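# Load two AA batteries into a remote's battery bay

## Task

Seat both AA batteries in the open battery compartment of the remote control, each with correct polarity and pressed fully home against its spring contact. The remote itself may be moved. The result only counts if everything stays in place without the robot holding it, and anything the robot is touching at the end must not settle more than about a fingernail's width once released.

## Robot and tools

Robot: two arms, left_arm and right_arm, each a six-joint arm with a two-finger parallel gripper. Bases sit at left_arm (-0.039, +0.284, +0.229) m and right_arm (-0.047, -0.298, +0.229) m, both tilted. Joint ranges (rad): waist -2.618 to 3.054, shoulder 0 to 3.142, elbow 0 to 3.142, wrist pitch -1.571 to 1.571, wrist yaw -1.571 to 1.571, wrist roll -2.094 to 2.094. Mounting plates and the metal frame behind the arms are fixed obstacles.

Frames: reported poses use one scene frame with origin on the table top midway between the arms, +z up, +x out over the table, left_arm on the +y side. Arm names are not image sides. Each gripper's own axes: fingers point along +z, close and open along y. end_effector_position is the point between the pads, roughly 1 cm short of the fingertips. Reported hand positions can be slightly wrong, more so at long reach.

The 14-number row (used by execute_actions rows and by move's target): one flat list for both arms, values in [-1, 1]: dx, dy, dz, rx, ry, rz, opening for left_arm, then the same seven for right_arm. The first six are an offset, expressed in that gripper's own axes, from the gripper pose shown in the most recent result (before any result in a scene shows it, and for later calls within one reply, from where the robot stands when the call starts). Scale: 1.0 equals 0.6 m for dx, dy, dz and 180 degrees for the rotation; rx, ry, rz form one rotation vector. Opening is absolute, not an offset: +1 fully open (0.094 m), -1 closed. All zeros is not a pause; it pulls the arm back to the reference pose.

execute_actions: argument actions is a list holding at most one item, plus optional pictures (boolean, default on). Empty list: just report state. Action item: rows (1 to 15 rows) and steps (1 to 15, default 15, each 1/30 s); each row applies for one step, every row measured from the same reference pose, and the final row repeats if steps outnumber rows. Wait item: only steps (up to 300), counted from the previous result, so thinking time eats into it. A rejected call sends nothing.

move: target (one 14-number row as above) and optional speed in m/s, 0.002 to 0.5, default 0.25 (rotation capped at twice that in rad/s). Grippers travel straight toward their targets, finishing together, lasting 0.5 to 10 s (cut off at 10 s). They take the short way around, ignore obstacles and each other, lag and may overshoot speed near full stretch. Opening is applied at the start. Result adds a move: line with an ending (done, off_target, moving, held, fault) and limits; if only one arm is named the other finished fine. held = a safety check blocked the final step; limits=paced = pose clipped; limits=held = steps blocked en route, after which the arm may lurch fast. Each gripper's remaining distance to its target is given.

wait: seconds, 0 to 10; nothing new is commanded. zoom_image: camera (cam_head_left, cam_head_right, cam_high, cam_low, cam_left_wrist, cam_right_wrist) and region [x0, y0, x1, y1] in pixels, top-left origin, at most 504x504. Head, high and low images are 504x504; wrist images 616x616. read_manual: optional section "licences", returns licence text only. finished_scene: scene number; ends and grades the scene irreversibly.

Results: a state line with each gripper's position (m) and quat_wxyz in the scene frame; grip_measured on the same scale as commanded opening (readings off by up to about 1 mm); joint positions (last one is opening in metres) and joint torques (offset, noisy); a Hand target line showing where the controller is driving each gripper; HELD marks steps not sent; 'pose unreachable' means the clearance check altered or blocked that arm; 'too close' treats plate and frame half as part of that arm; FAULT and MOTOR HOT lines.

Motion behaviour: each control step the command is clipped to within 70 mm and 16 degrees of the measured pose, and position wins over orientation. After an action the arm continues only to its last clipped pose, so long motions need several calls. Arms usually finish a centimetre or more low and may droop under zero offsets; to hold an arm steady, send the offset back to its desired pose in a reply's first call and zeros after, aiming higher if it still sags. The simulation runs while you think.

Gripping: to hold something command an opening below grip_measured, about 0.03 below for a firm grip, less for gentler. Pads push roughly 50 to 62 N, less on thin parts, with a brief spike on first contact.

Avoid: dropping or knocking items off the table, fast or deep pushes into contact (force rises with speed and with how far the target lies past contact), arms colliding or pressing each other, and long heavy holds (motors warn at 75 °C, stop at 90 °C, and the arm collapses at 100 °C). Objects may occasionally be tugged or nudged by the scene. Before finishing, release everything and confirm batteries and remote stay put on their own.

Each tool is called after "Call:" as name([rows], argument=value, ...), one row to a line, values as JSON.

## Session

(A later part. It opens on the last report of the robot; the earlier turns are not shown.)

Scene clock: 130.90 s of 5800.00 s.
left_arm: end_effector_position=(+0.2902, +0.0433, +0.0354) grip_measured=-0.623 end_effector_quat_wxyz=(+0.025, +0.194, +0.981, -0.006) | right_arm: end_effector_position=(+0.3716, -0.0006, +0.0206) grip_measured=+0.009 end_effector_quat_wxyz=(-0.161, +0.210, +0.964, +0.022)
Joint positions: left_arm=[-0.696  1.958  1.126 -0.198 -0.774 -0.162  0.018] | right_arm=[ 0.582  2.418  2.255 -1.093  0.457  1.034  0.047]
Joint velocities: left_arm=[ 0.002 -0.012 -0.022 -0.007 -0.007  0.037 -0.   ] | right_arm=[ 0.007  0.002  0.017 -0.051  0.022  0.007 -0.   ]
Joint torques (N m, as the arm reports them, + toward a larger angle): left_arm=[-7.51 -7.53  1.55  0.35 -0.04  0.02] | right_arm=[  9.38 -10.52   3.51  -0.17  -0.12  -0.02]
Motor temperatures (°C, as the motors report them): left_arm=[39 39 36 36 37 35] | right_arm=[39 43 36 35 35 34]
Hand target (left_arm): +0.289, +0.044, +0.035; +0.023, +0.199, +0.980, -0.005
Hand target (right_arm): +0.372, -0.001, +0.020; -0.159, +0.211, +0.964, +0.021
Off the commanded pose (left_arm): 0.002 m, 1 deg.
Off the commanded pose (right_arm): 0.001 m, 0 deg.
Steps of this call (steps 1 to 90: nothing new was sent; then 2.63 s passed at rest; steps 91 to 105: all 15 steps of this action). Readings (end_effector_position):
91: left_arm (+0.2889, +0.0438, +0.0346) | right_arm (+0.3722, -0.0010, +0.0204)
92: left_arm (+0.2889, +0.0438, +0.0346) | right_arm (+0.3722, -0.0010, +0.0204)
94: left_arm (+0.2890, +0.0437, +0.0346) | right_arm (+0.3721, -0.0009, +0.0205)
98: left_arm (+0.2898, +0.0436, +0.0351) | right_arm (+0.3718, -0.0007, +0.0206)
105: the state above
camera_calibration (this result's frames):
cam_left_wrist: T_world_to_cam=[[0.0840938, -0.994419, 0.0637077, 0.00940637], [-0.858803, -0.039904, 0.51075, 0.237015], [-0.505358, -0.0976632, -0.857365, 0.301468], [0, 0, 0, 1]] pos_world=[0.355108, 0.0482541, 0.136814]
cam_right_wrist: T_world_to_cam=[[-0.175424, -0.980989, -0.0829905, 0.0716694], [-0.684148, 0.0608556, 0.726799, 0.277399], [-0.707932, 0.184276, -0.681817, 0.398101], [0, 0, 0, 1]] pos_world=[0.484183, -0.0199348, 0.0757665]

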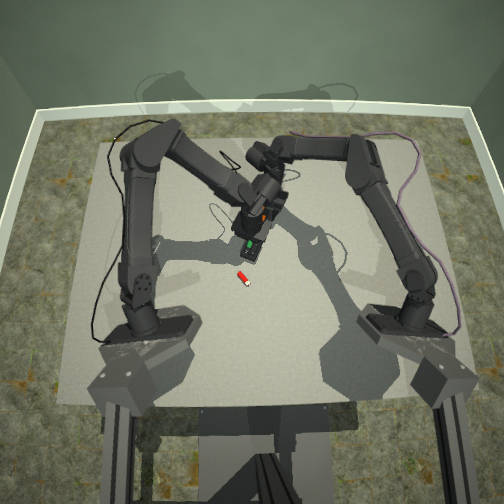

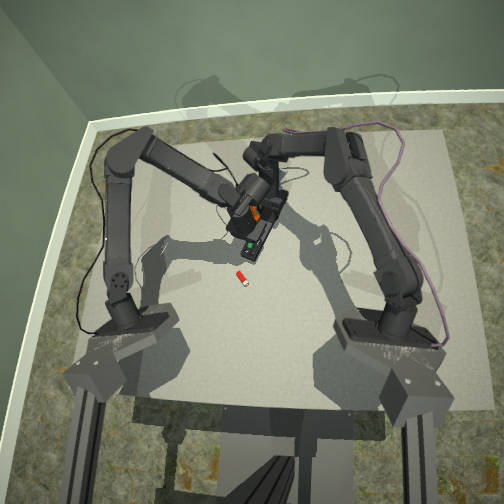

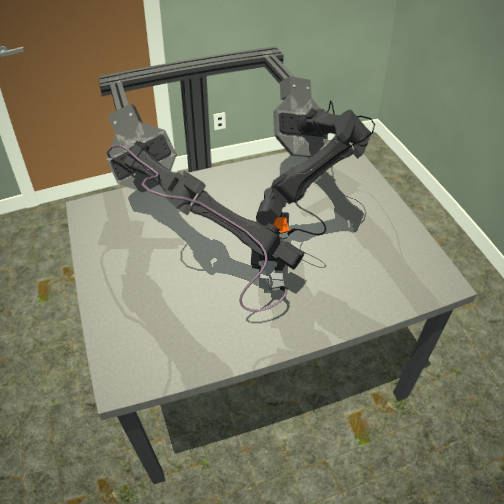

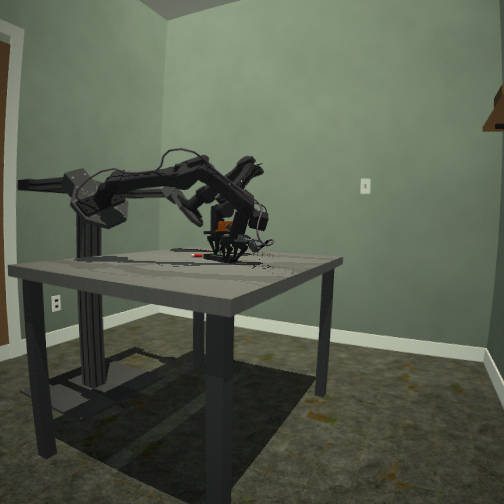

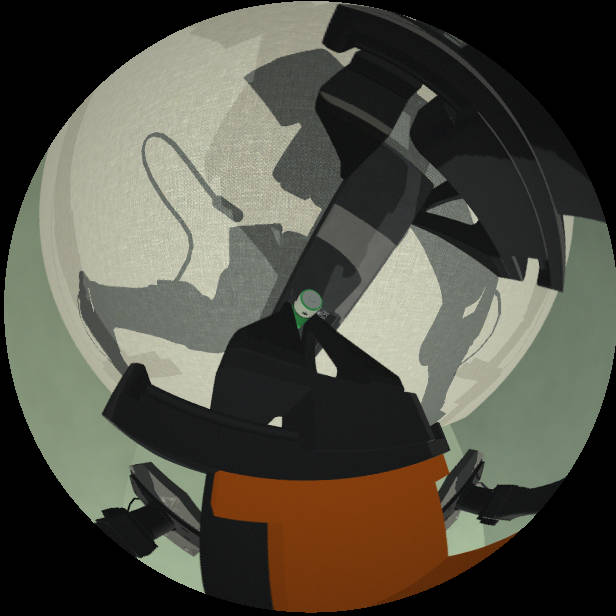

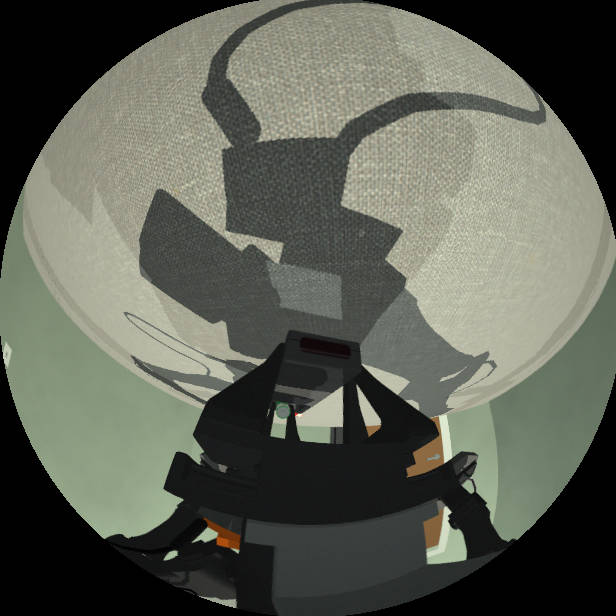

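Call:
move(target=[-0.024,0.002,-0.017,0,0,0.005,-0.5, 0,0,0,0,0,0,-0.03], speed=0.03)

Call:
zoom_image(camera="cam_right_wrist", region=[240,350,350,450])

Call:
zoom_image(camera="cam_left_wrist", region=[240,240,370,370])

Scene clock: 134.53 s of 5800.00 s.
left_arm: end_effector_position=(+0.2939, +0.0443, +0.0384) grip_measured=-0.503 end_effector_quat_wxyz=(+0.016, +0.203, +0.979, -0.003) | right_arm: end_effector_position=(+0.3715, -0.0006, +0.0207) grip_measured=+0.009 end_effector_quat_wxyz=(-0.161, +0.210, +0.964, +0.022)
Joint positions: left_arm=[-0.696  1.958  1.162 -0.259 -0.774 -0.16   0.023] | right_arm=[ 0.582  2.418  2.255 -1.093  0.457  1.034  0.047]
Joint velocities: left_arm=[ 0.022 -0.017  0.012 -0.051  0.007 -0.007  0.   ] | right_arm=[-0.012  0.012 -0.017  0.022 -0.051 -0.007  0.001]
Joint torques (N m, as the arm reports them, + toward a larger angle): left_arm=[-8.98 -8.39  3.62  0.29 -0.09  0.01] | right_arm=[  9.39 -10.52   3.57  -0.15  -0.16   0.  ]
Motor temperatures (°C, as the motors report them): left_arm=[39 39 36 36 37 35] | right_arm=[39 43 36 35 35 34]
Hand target (left_arm): +0.303, +0.039, +0.046; +0.025, +0.201, +0.979, -0.007
Hand target (right_arm): +0.372, -0.001, +0.021; -0.161, +0.210, +0.964, +0.022
Off the commanded pose (left_arm): 0.013 m, 1 deg.
Off the commanded pose (right_arm): 0.000 m, 0 deg.
move: off_target (left_arm)
camera_calibration (this result's frames):
cam_left_wrist: T_world_to_cam=[[0.0652831, -0.99652, 0.0518201, 0.0159418], [-0.851412, -0.028543, 0.523719, 0.235551], [-0.520418, -0.0783103, -0.850313, 0.309345], [0, 0, 0, 1]] pos_world=[0.360499, 0.0468345, 0.138851]
cam_right_wrist: T_world_to_cam=[[-0.175289, -0.981006, -0.0830763, 0.0716093], [-0.683811, 0.060608, 0.727138, 0.277169], [-0.708291, 0.184268, -0.681446, 0.398174], [0, 0, 0, 1]] pos_world=[0.484107, -0.0199202, 0.0757434]

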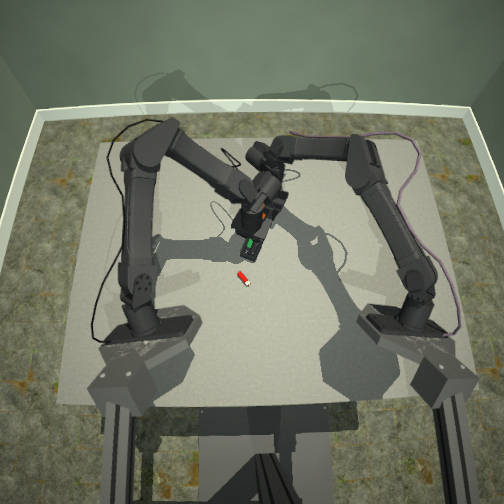

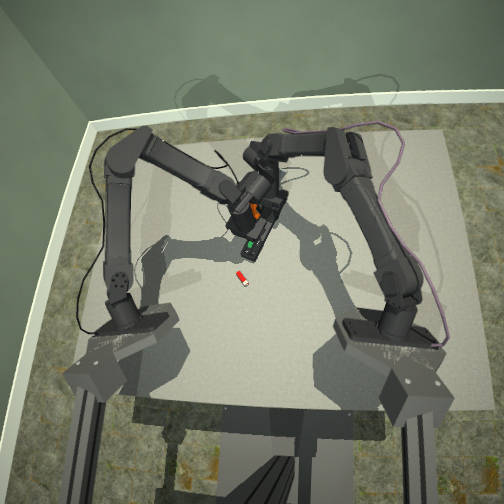

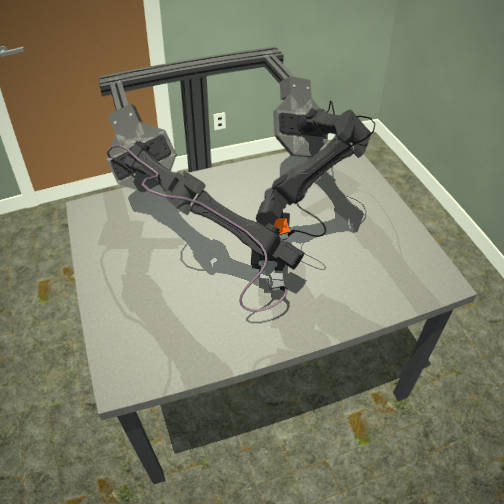

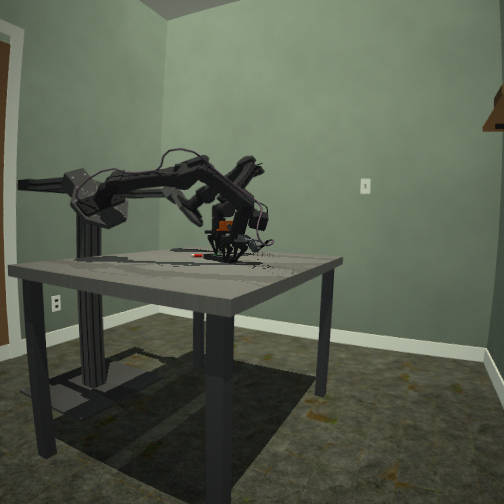

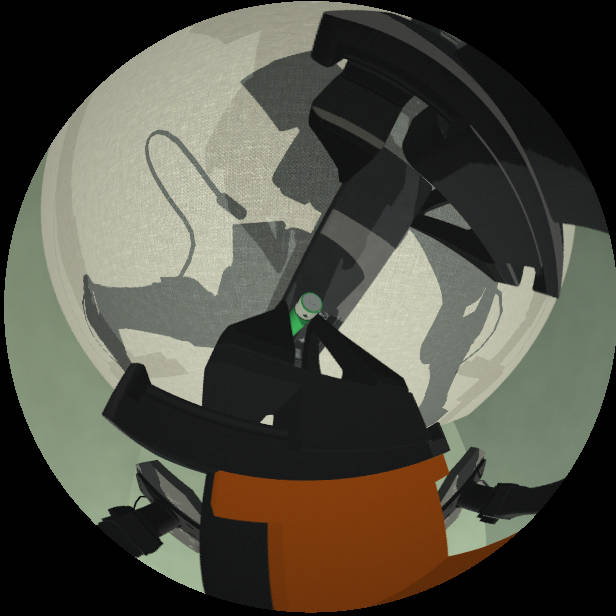

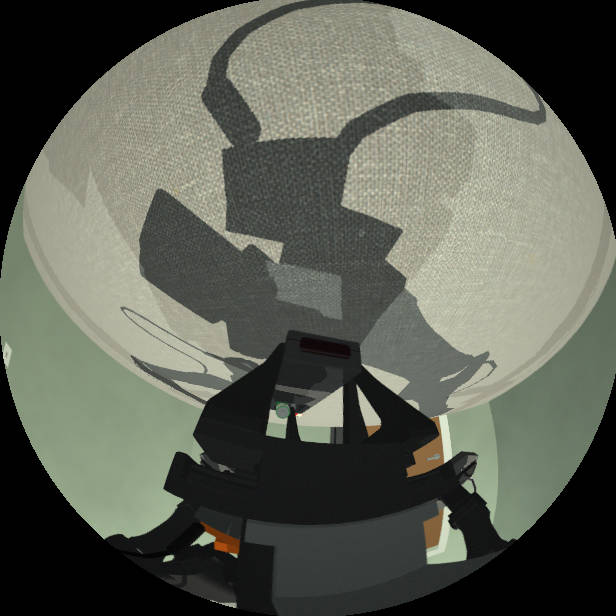

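Region (240, 350, 350, 450) of cam_right_wrist's 616x616 image, scaled by 4.582, with more detail than that image has; it fills the top 458 rows of this view, and the rest is white.

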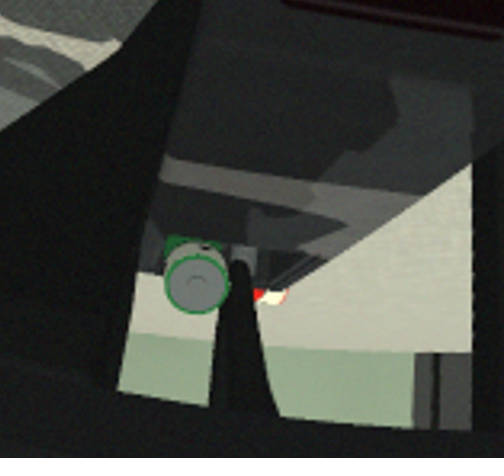

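Region (240, 240, 370, 370) of cam_left_wrist's 616x616 image, scaled by 3.877, with more detail than that image has.

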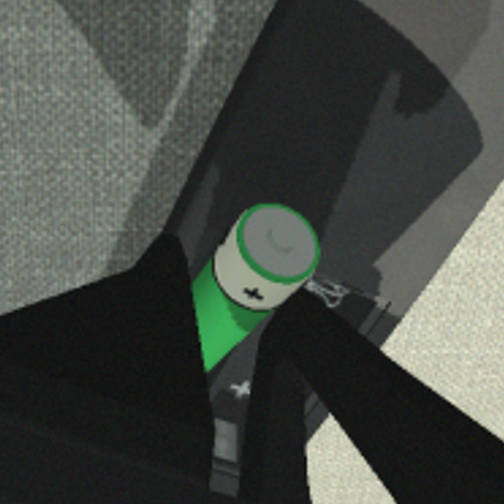

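Call:
execute_actions([
  {"rows":[[-0.018,-0.003,-0.013,0,-0.006,0,-0.5,0,0,0,0,0,0,-0.03],[-0.019,-0.004,-0.014,0,-0.006,0,-0.5,0,0,0,0,0,0,-0.03],[-0.02,-0.005,-0.015,0,-0.006,0,-0.5,0,0,0,0,0,0,-0.03],[-0.021,-0.006,-0.016,0,-0.006,0,-0.5,0,0,0,0,0,0,-0.03],[-0.022,-0.007,-0.017,0,-0.006,0,-0.5,0,0,0,0,0,0,-0.03],[-0.023,-0.008,-0.018,0,-0.006,0,-0.5,0,0,0,0,0,0,-0.03],[-0.024,-0.009,-0.019,0,-0.006,0,-0.5,0,0,0,0,0,0,-0.03],[-0.025,-0.009,-0.019,0,-0.006,0,-0.5,0,0,0,0,0,0,-0.03]],"steps":15},
])

Call:
zoom_image(camera="cam_right_wrist", region=[240,350,350,450])

Call:
zoom_image(camera="cam_left_wrist", region=[240,240,370,370])

Scene clock: 139.80 s of 5800.00 s.
left_arm: end_effector_position=(+0.2994, +0.0399, +0.0439) grip_measured=-0.503 end_effector_quat_wxyz=(+0.018, +0.204, +0.979, -0.005) | right_arm: end_effector_position=(+0.3715, -0.0006, +0.0207) grip_measured=+0.009 end_effector_quat_wxyz=(-0.161, +0.210, +0.964, +0.022)
Joint positions: left_arm=[-0.706  1.958  1.191 -0.291 -0.776 -0.168  0.023] | right_arm=[ 0.582  2.418  2.255 -1.093  0.457  1.034  0.047]
Joint velocities: left_arm=[-0.012  0.007 -0.002 -0.066  0.007 -0.051 -0.   ] | right_arm=[ 0.002 -0.017 -0.002  0.051 -0.037 -0.051 -0.   ]
Joint torques (N m, as the arm reports them, + toward a larger angle): left_arm=[-9.53 -7.63  3.61  0.2  -0.17 -0.09] | right_arm=[  9.38 -10.53   3.57  -0.15  -0.16  -0.01]
Motor temperatures (°C, as the motors report them): left_arm=[39 39 36 36 37 35] | right_arm=[39 43 36 35 35 34]
Hand target (left_arm): +0.305, +0.034, +0.050; +0.025, +0.203, +0.979, -0.005
Hand target (right_arm): +0.372, -0.001, +0.021; -0.161, +0.210, +0.964, +0.022
Off the commanded pose (left_arm): 0.011 m, 1 deg.
Off the commanded pose (right_arm): 0.000 m, 0 deg.
Steps of this call (steps 1 to 90: nothing new was sent; then 1.77 s passed at rest; steps 91 to 105: all 15 steps of this action). Readings (end_effector_position):
91: left_arm (+0.2928, +0.0449, +0.0384) | right_arm (+0.3715, -0.0006, +0.0207)
92: left_arm (+0.2927, +0.0450, +0.0384) | right_arm (+0.3715, -0.0006, +0.0207)
94: left_arm (+0.2922, +0.0454, +0.0384) | right_arm (+0.3715, -0.0006, +0.0207)
98: left_arm (+0.2950, +0.0433, +0.0410) | right_arm (+0.3715, -0.0006, +0.0207)
105: the state above
camera_calibration (this result's frames):
cam_left_wrist: T_world_to_cam=[[0.0647781, -0.996254, 0.0572863, 0.0108493], [-0.852526, -0.0254129, 0.522066, 0.237537], [-0.518655, -0.0826565, -0.850979, 0.316132], [0, 0, 0, 1]] pos_world=[0.365767, 0.0429755, 0.14439]
cam_right_wrist: T_world_to_cam=[[-0.175289, -0.981006, -0.0830763, 0.0716093], [-0.683811, 0.060608, 0.727138, 0.277169], [-0.708291, 0.184268, -0.681446, 0.398174], [0, 0, 0, 1]] pos_world=[0.484107, -0.0199202, 0.0757434]

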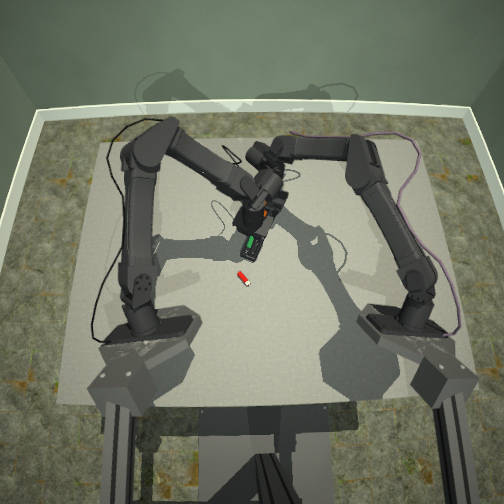

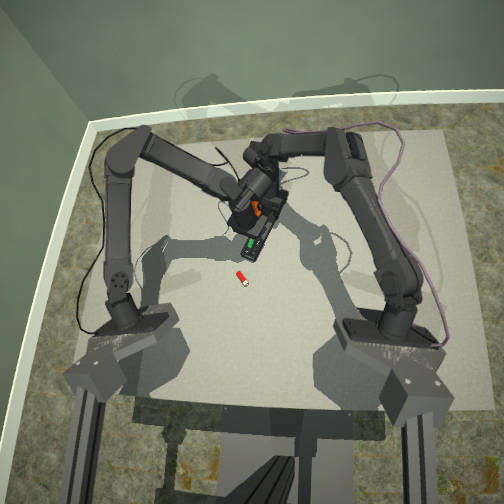

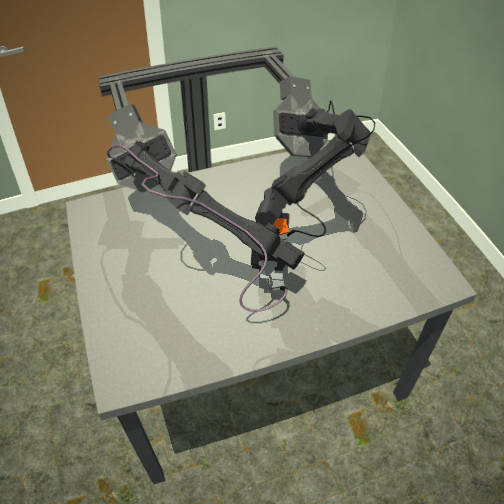

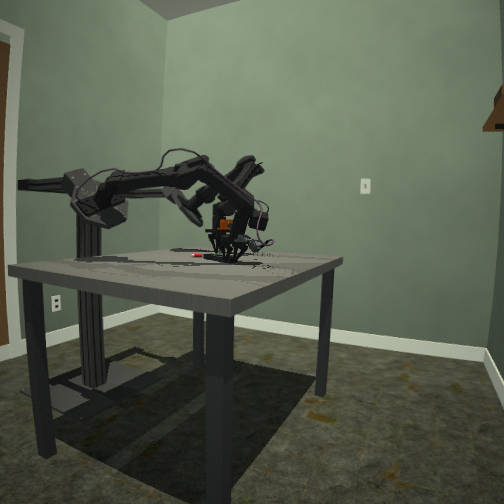

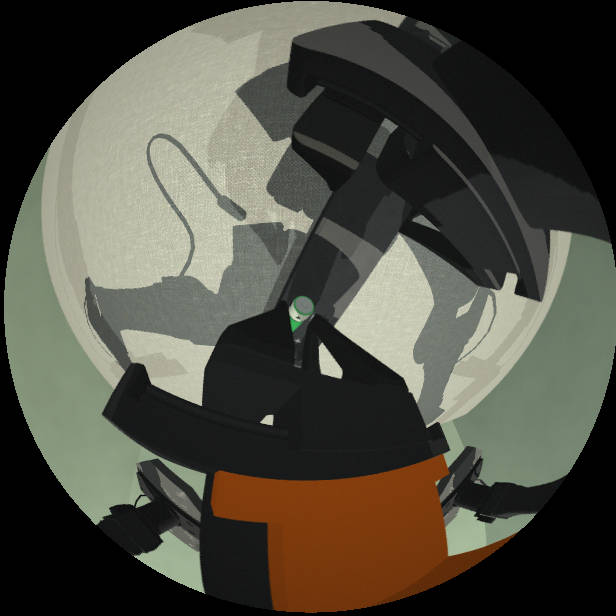

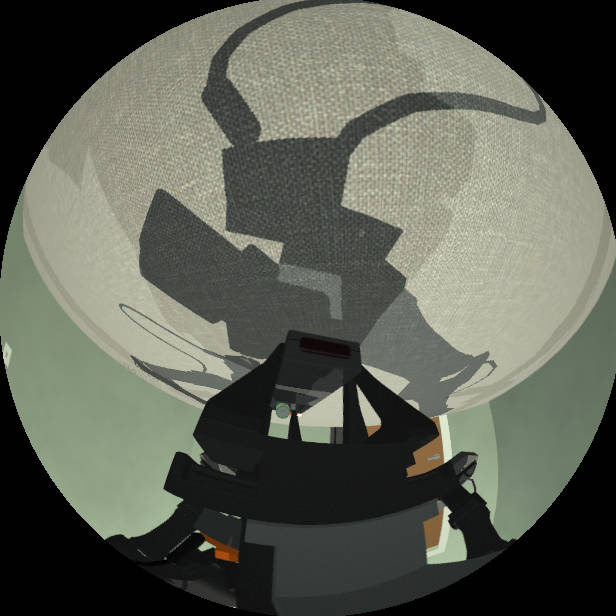

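Region (240, 350, 350, 450) of cam_right_wrist's 616x616 image, scaled by 4.582, with more detail than that image has; it fills the top 458 rows of this view, and the rest is white.

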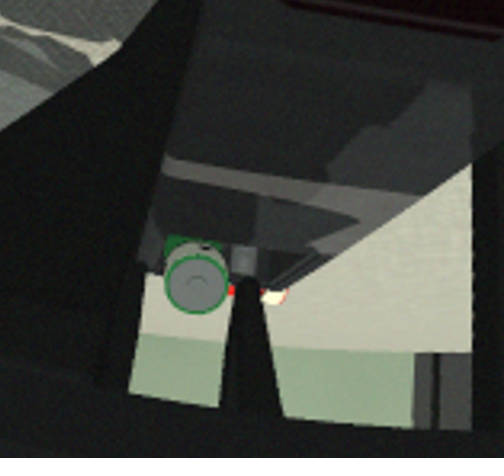

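Region (240, 240, 370, 370) of cam_left_wrist's 616x616 image, scaled by 3.877, with more detail than that image has.

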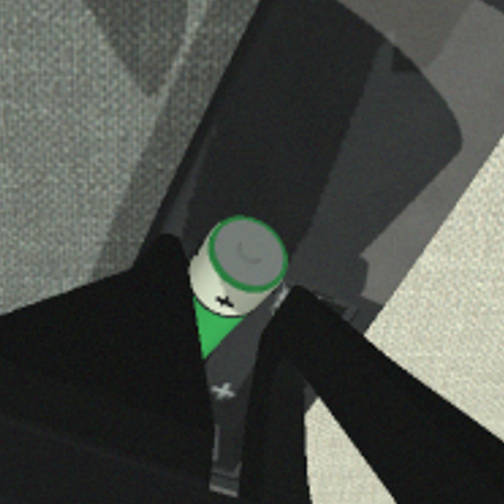

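Call:
execute_actions([
  {"rows":[[-0.008,-0.004,-0.007,0,-0.003,0,-0.53,0,0,0,0,0,0,-0.03],[-0.004,-0.003,-0.003,0,-0.001,0,-0.56,0,0,0,0,0,0,-0.03],[0,-0.002,0,0.003,0,0,-0.59,0,0,0,0,0,0,-0.03],[0,-0.003,0.002,0.003,0,0,-0.62,0,0,0,0,0,0,-0.03],[0,-0.003,0.002,0.003,0,0,-0.64,0,0,0,0,0,0,-0.03],[0,-0.003,0.002,0.003,0,0,-0.66,0,0,0,0,0,0,-0.03],[0,-0.003,0.002,0.003,0,0,-0.68,0,0,0,0,0,0,-0.03],[0,-0.003,0.002,0.003,0,0,-0.695,0,0,0,0,0,0,-0.03],[0,-0.003,0.002,0.003,0,0,-0.71,0,0,0,0,0,0,-0.03],[0,-0.003,0.002,0.003,0,0,-0.72,0,0,0,0,0,0,-0.03],[0,-0.003,0.002,0.003,0,0,-0.73,0,0,0,0,0,0,-0.03],[0,-0.003,0.002,0.003,0,0,-0.74,0,0,0,0,0,0,-0.03]],"steps":15},
])

Call:
zoom_image(camera="cam_right_wrist", region=[240,350,350,450])

Scene clock: 144.50 s of 5800.00 s.
left_arm: end_effector_position=(+0.2986, +0.0401, +0.0438) grip_measured=-0.723 end_effector_quat_wxyz=(+0.016, +0.204, +0.979, -0.005) | right_arm: end_effector_position=(+0.3715, -0.0006, +0.0207) grip_measured=+0.009 end_effector_quat_wxyz=(-0.161, +0.210, +0.964, +0.022)
Joint positions: left_arm=[-0.706  1.958  1.191 -0.294 -0.774 -0.169  0.013] | right_arm=[ 0.582  2.418  2.255 -1.093  0.457  1.034  0.047]
Joint velocities: left_arm=[ 0.007 -0.002  0.017 -0.007 -0.007 -0.022 -0.001] | right_arm=[-0.002  0.007 -0.012  0.037 -0.066  0.007 -0.   ]
Joint torques (N m, as the arm reports them, + toward a larger angle): left_arm=[-7.73 -7.65  1.82  0.45  0.05  0.07] | right_arm=[  9.37 -10.55   3.59  -0.16  -0.17  -0.01]
Motor temperatures (°C, as the motors report them): left_arm=[40 39 36 36 37 35] | right_arm=[39 43 36 35 35 34]
Hand target (left_arm): +0.299, +0.038, +0.043; +0.017, +0.204, +0.979, -0.010
Hand target (right_arm): +0.372, -0.001, +0.021; -0.161, +0.210, +0.964, +0.022
Off the commanded pose (left_arm): 0.002 m, 1 deg.
Off the commanded pose (right_arm): 0.000 m, 0 deg.
Steps of this call (steps 1 to 90: nothing new was sent; then 1.20 s passed at rest; steps 91 to 105: all 15 steps of this action). Readings (end_effector_position):
91: left_arm (+0.2985, +0.0405, +0.0438) | right_arm (+0.3715, -0.0006, +0.0207)
92: left_arm (+0.2985, +0.0405, +0.0438) | right_arm (+0.3715, -0.0006, +0.0207)
94: left_arm (+0.2985, +0.0405, +0.0438) | right_arm (+0.3715, -0.0006, +0.0207)
98: left_arm (+0.2987, +0.0402, +0.0438) | right_arm (+0.3715, -0.0006, +0.0207)
105: the state above
camera_calibration (this result's frames):
cam_left_wrist: T_world_to_cam=[[0.0633891, -0.99637, 0.0568275, 0.0115254], [-0.850948, -0.0242119, 0.524691, 0.236257], [-0.52141, -0.0816169, -0.849394, 0.316432], [0, 0, 0, 1]] pos_world=[0.365303, 0.04303, 0.144158]
cam_right_wrist: T_world_to_cam=[[-0.175289, -0.981006, -0.0830763, 0.0716093], [-0.683811, 0.060608, 0.727138, 0.277169], [-0.708291, 0.184268, -0.681446, 0.398174], [0, 0, 0, 1]] pos_world=[0.484107, -0.0199202, 0.0757434]

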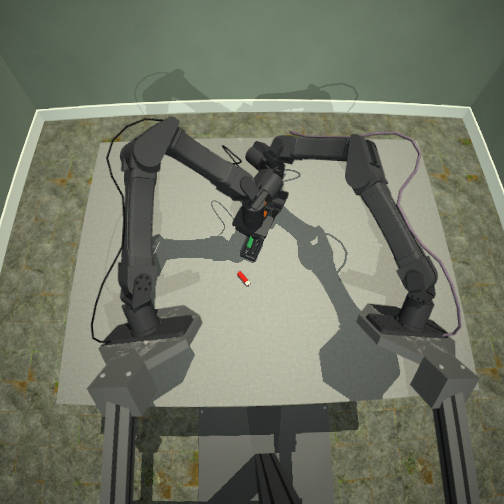

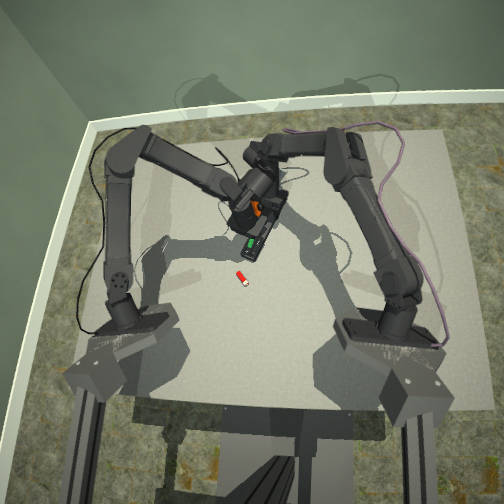

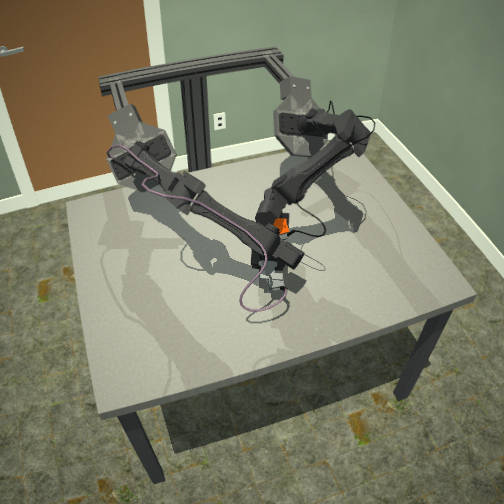

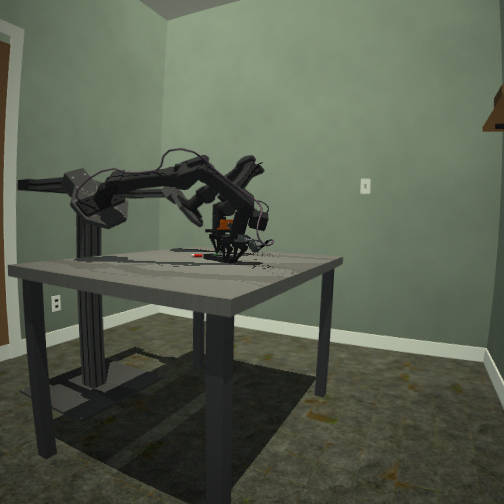

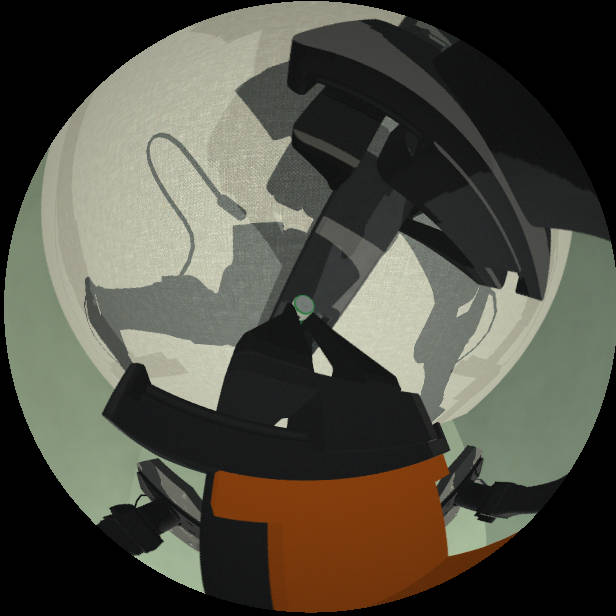

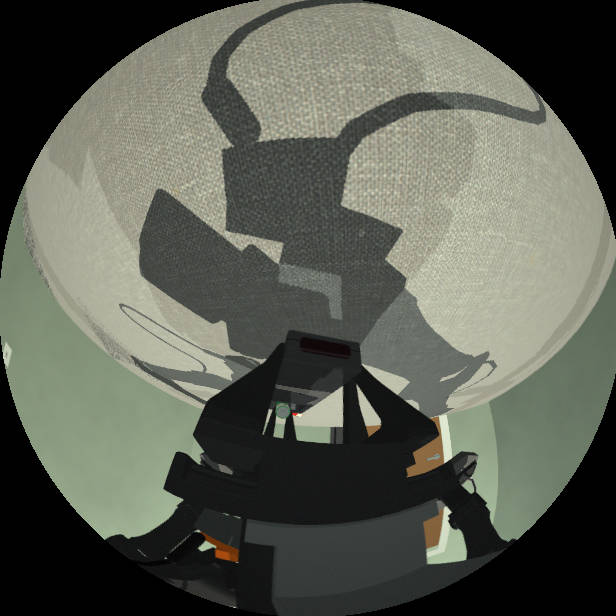

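Region (240, 350, 350, 450) of cam_right_wrist's 616x616 image, scaled by 4.582, with more detail than that image has; it fills the top 458 rows of this view, and the rest is white.

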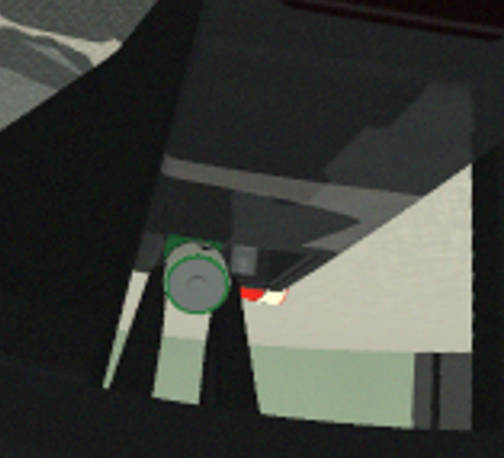

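Call:
execute_actions([
  {"rows":[[0.005,-0.003,0.002,0,0.002,0.002,-0.75,-0.002,0,0,0,-0.002,0,-0.03],[0.01,-0.004,0.003,0,0.004,0.003,-0.75,-0.004,0,0,0,-0.004,0,-0.03],[0.015,-0.004,0.004,0,0.006,0.004,-0.75,-0.006,0,0,0,-0.006,0,-0.03],[0.02,-0.005,0.005,0,0.008,0.005,-0.75,-0.008,0,0,0,-0.008,0,-0.03],[0.025,-0.005,0.006,0,0.01,0.006,-0.75,-0.01,0,0,0,-0.01,0,-0.03],[0.03,-0.005,0.007,0,0.012,0.007,-0.75,-0.012,0,0,0,-0.012,0,-0.03],[0.035,-0.005,0.008,0,0.014,0.008,-0.75,-0.014,0,0,0,-0.014,0,-0.03],[0.04,-0.005,0.009,0,0.016,0.009,-0.75,-0.016,0,0,0,-0.016,0,-0.03],[0.045,-0.005,0.01,0,0.018,0.01,-0.75,-0.018,0,0,0,-0.018,0,-0.03],[0.05,-0.005,0.011,0,0.02,0.011,-0.75,-0.02,0,0,0,-0.02,0,-0.03],[0.054,-0.005,0.012,0,0.022,0.012,-0.75,-0.022,0,0,0,-0.022,0,-0.03],[0.058,-0.005,0.012,0,0.024,0.012,-0.75,-0.024,0,0,0,-0.024,0,-0.03],[0.062,-0.005,0.012,0,0.026,0.012,-0.75,-0.025,0,0,0,-0.025,0,-0.03],[0.066,-0.005,0.012,0,0.028,0.012,-0.75,-0.025,0,0,0,-0.025,0,-0.03],[0.07,-0.005,0.012,0,0.03,0.012,-0.75,-0.025,0,0,0,-0.025,0,-0.03]],"steps":15},
], pictures=false)

Call:
wait(seconds=0.4)

Call:
zoom_image(camera="cam_right_wrist", region=[240,350,350,450])

Call:
zoom_image(camera="cam_left_wrist", region=[240,240,370,370])

Scene clock: 151.10 s of 5800.00 s.
left_arm: end_effector_position=(+0.2866, +0.0447, +0.0411) grip_measured=-0.729 end_effector_quat_wxyz=(+0.004, +0.204, +0.979, -0.002) | right_arm: end_effector_position=(+0.3722, -0.0010, +0.0204) grip_measured=+0.009 end_effector_quat_wxyz=(-0.159, +0.210, +0.964, +0.021)
Joint positions: left_arm=[-0.706  1.958  1.165 -0.303 -0.771 -0.194  0.013] | right_arm=[ 0.582  2.418  2.255 -1.092  0.461  1.033  0.047]
Joint velocities: left_arm=[-0.027  0.007 -0.017 -0.066 -0.022 -0.183  0.001] | right_arm=[ 0.012  0.022  0.012  0.037 -0.022  0.051  0.001]
Joint torques (N m, as the arm reports them, + toward a larger angle): left_arm=[-7.68 -6.96 -0.79 -0.14  0.09  0.  ] | right_arm=[  9.17 -11.38   2.4    0.36   0.51  -0.15]
Motor temperatures (°C, as the motors report them): left_arm=[40 39 36 36 37 35] | right_arm=[39 43 36 35 35 34]
Hand target (left_arm): +0.260, +0.054, +0.036; -0.030, +0.223, +0.974, +0.004
Hand target (right_arm): +0.384, -0.007, +0.017; -0.126, +0.211, +0.969, +0.012
Off the commanded pose (left_arm): 0.030 m, 5 deg.
Off the commanded pose (right_arm): 0.014 m, 4 deg.
Steps of this call (steps 1 to 90: nothing new was sent; then 3.10 s passed at rest; steps 91 to 105: all 15 steps of this action). Readings (end_effector_position):
91: left_arm (+0.2986, +0.0401, +0.0438) | right_arm (+0.3715, -0.0006, +0.0207)
92: left_arm (+0.2986, +0.0401, +0.0438) | right_arm (+0.3715, -0.0006, +0.0207)
94: left_arm (+0.2986, +0.0401, +0.0438) | right_arm (+0.3716, -0.0006, +0.0207)
98: left_arm (+0.2983, +0.0403, +0.0438) | right_arm (+0.3718, -0.0007, +0.0206)
105: the state above

Scene clock: 151.50 s of 5800.00 s.
left_arm: end_effector_position=(+0.2865, +0.0447, +0.0411) grip_measured=-0.729 end_effector_quat_wxyz=(+0.004, +0.197, +0.980, -0.002) | right_arm: end_effector_position=(+0.3722, -0.0008, +0.0205) grip_measured=+0.009 end_effector_quat_wxyz=(-0.159, +0.210, +0.965, +0.021)
Joint positions: left_arm=[-0.706  1.958  1.165 -0.303 -0.771 -0.209  0.013] | right_arm=[ 0.582  2.418  2.255 -1.091  0.461  1.032  0.047]
Joint velocities: left_arm=[-0.002 -0.002 -0.002  0.007 -0.007 -0.037 -0.   ] | right_arm=[-0.002 -0.017 -0.002  0.022 -0.022  0.051  0.   ]
Joint torques (N m, as the arm reports them, + toward a larger angle): left_arm=[-7.78 -6.95 -0.83 -0.15  0.1  -0.05] | right_arm=[  9.19 -11.34   2.38   0.36   0.49  -0.16]
Motor temperatures (°C, as the motors report them): left_arm=[40 39 36 36 37 35] | right_arm=[39 43 36 35 35 34]
Hand target (left_arm): +0.260, +0.054, +0.036; -0.030, +0.222, +0.974, +0.004
Hand target (right_arm): +0.384, -0.007, +0.017; -0.126, +0.212, +0.969, +0.012
Off the commanded pose (left_arm): 0.030 m, 5 deg.
Off the commanded pose (right_arm): 0.014 m, 4 deg.
Steps of this call (steps 1 to 12: nothing new was sent). Readings (end_effector_position):
1: left_arm (+0.2865, +0.0447, +0.0411) | right_arm (+0.3722, -0.0010, +0.0204)
2: left_arm (+0.2865, +0.0447, +0.0411) | right_arm (+0.3722, -0.0010, +0.0204)
4: left_arm (+0.2865, +0.0447, +0.0411) | right_arm (+0.3722, -0.0010, +0.0204)
8: left_arm (+0.2865, +0.0447, +0.0411) | right_arm (+0.3722, -0.0010, +0.0204)
12: the state above
camera_calibration (this result's frames):
cam_left_wrist: T_world_to_cam=[[0.0799776, -0.995824, 0.0440156, 0.0127909], [-0.838285, -0.0433018, 0.543511, 0.223964], [-0.539335, -0.0803662, -0.838247, 0.312836], [0, 0, 0, 1]] pos_world=[0.355446, 0.047577, 0.139944]
cam_right_wrist: T_world_to_cam=[[-0.173403, -0.981433, -0.0819753, 0.0708059], [-0.686826, 0.0608555, 0.72427, 0.278946], [-0.705834, 0.181893, -0.684626, 0.397743], [0, 0, 0, 1]] pos_world=[0.484606, -0.0198311, 0.0760779]

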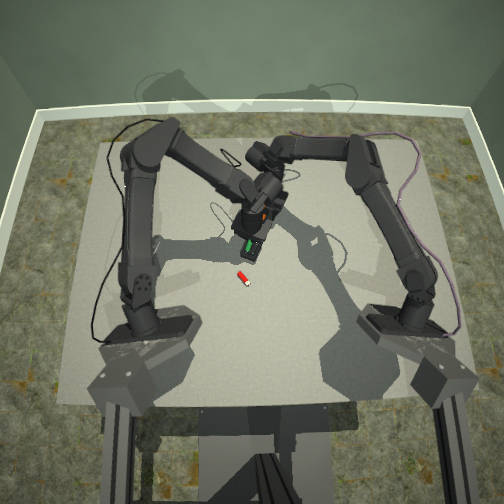

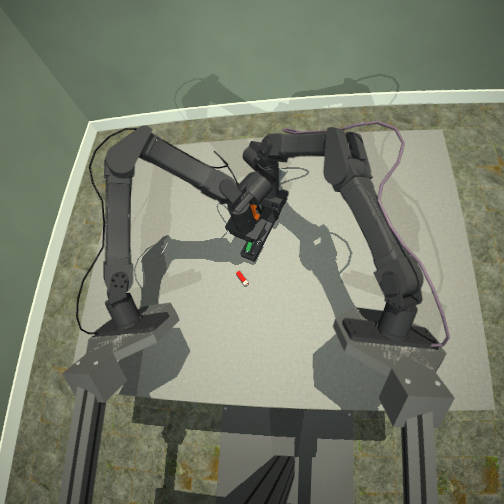

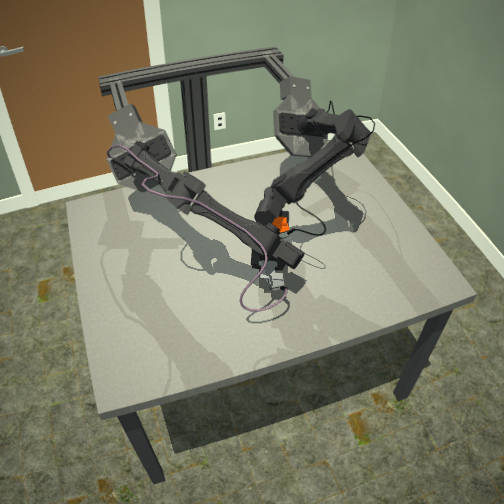

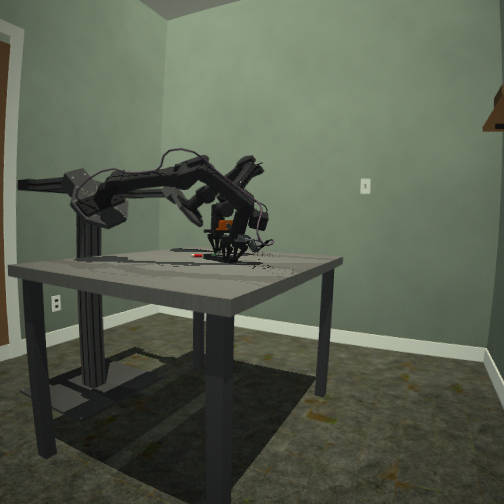

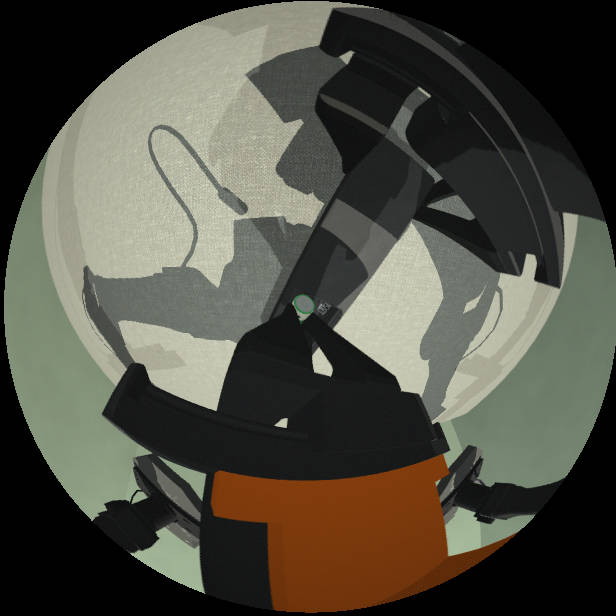

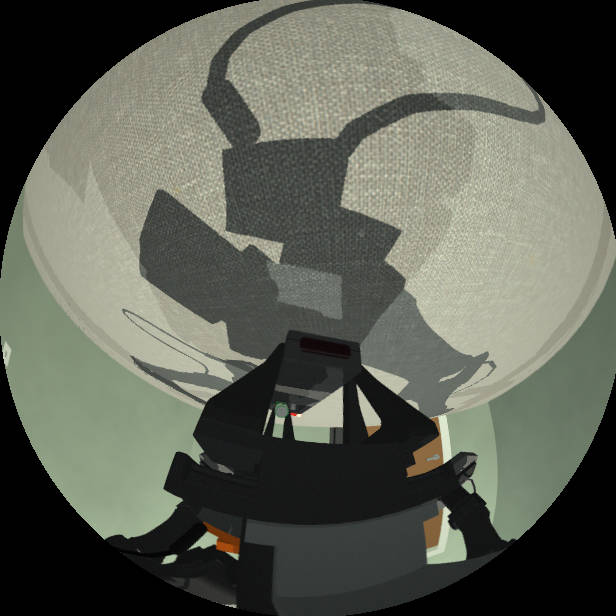

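Region (240, 350, 350, 450) of cam_right_wrist's 616x616 image, scaled by 4.582, with more detail than that image has; it fills the top 458 rows of this view, and the rest is white.

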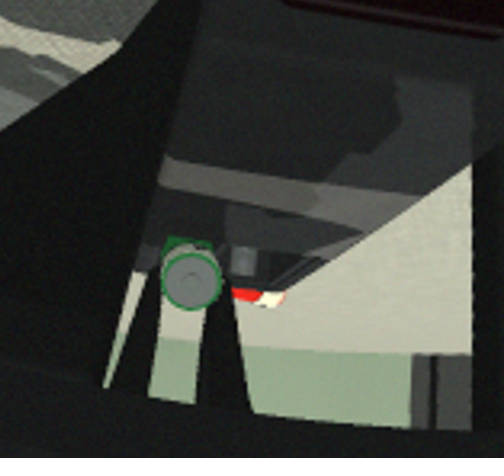

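Region (240, 240, 370, 370) of cam_left_wrist's 616x616 image, scaled by 3.877, with more detail than that image has.

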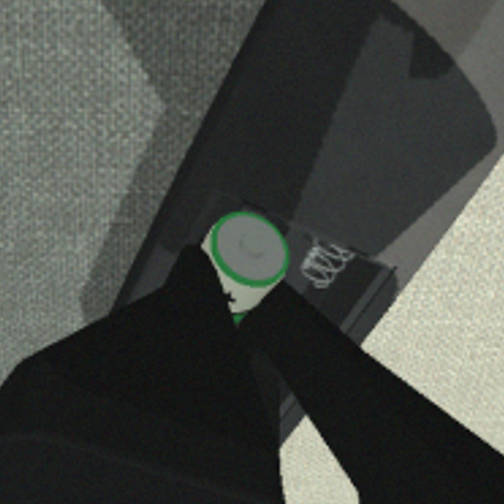

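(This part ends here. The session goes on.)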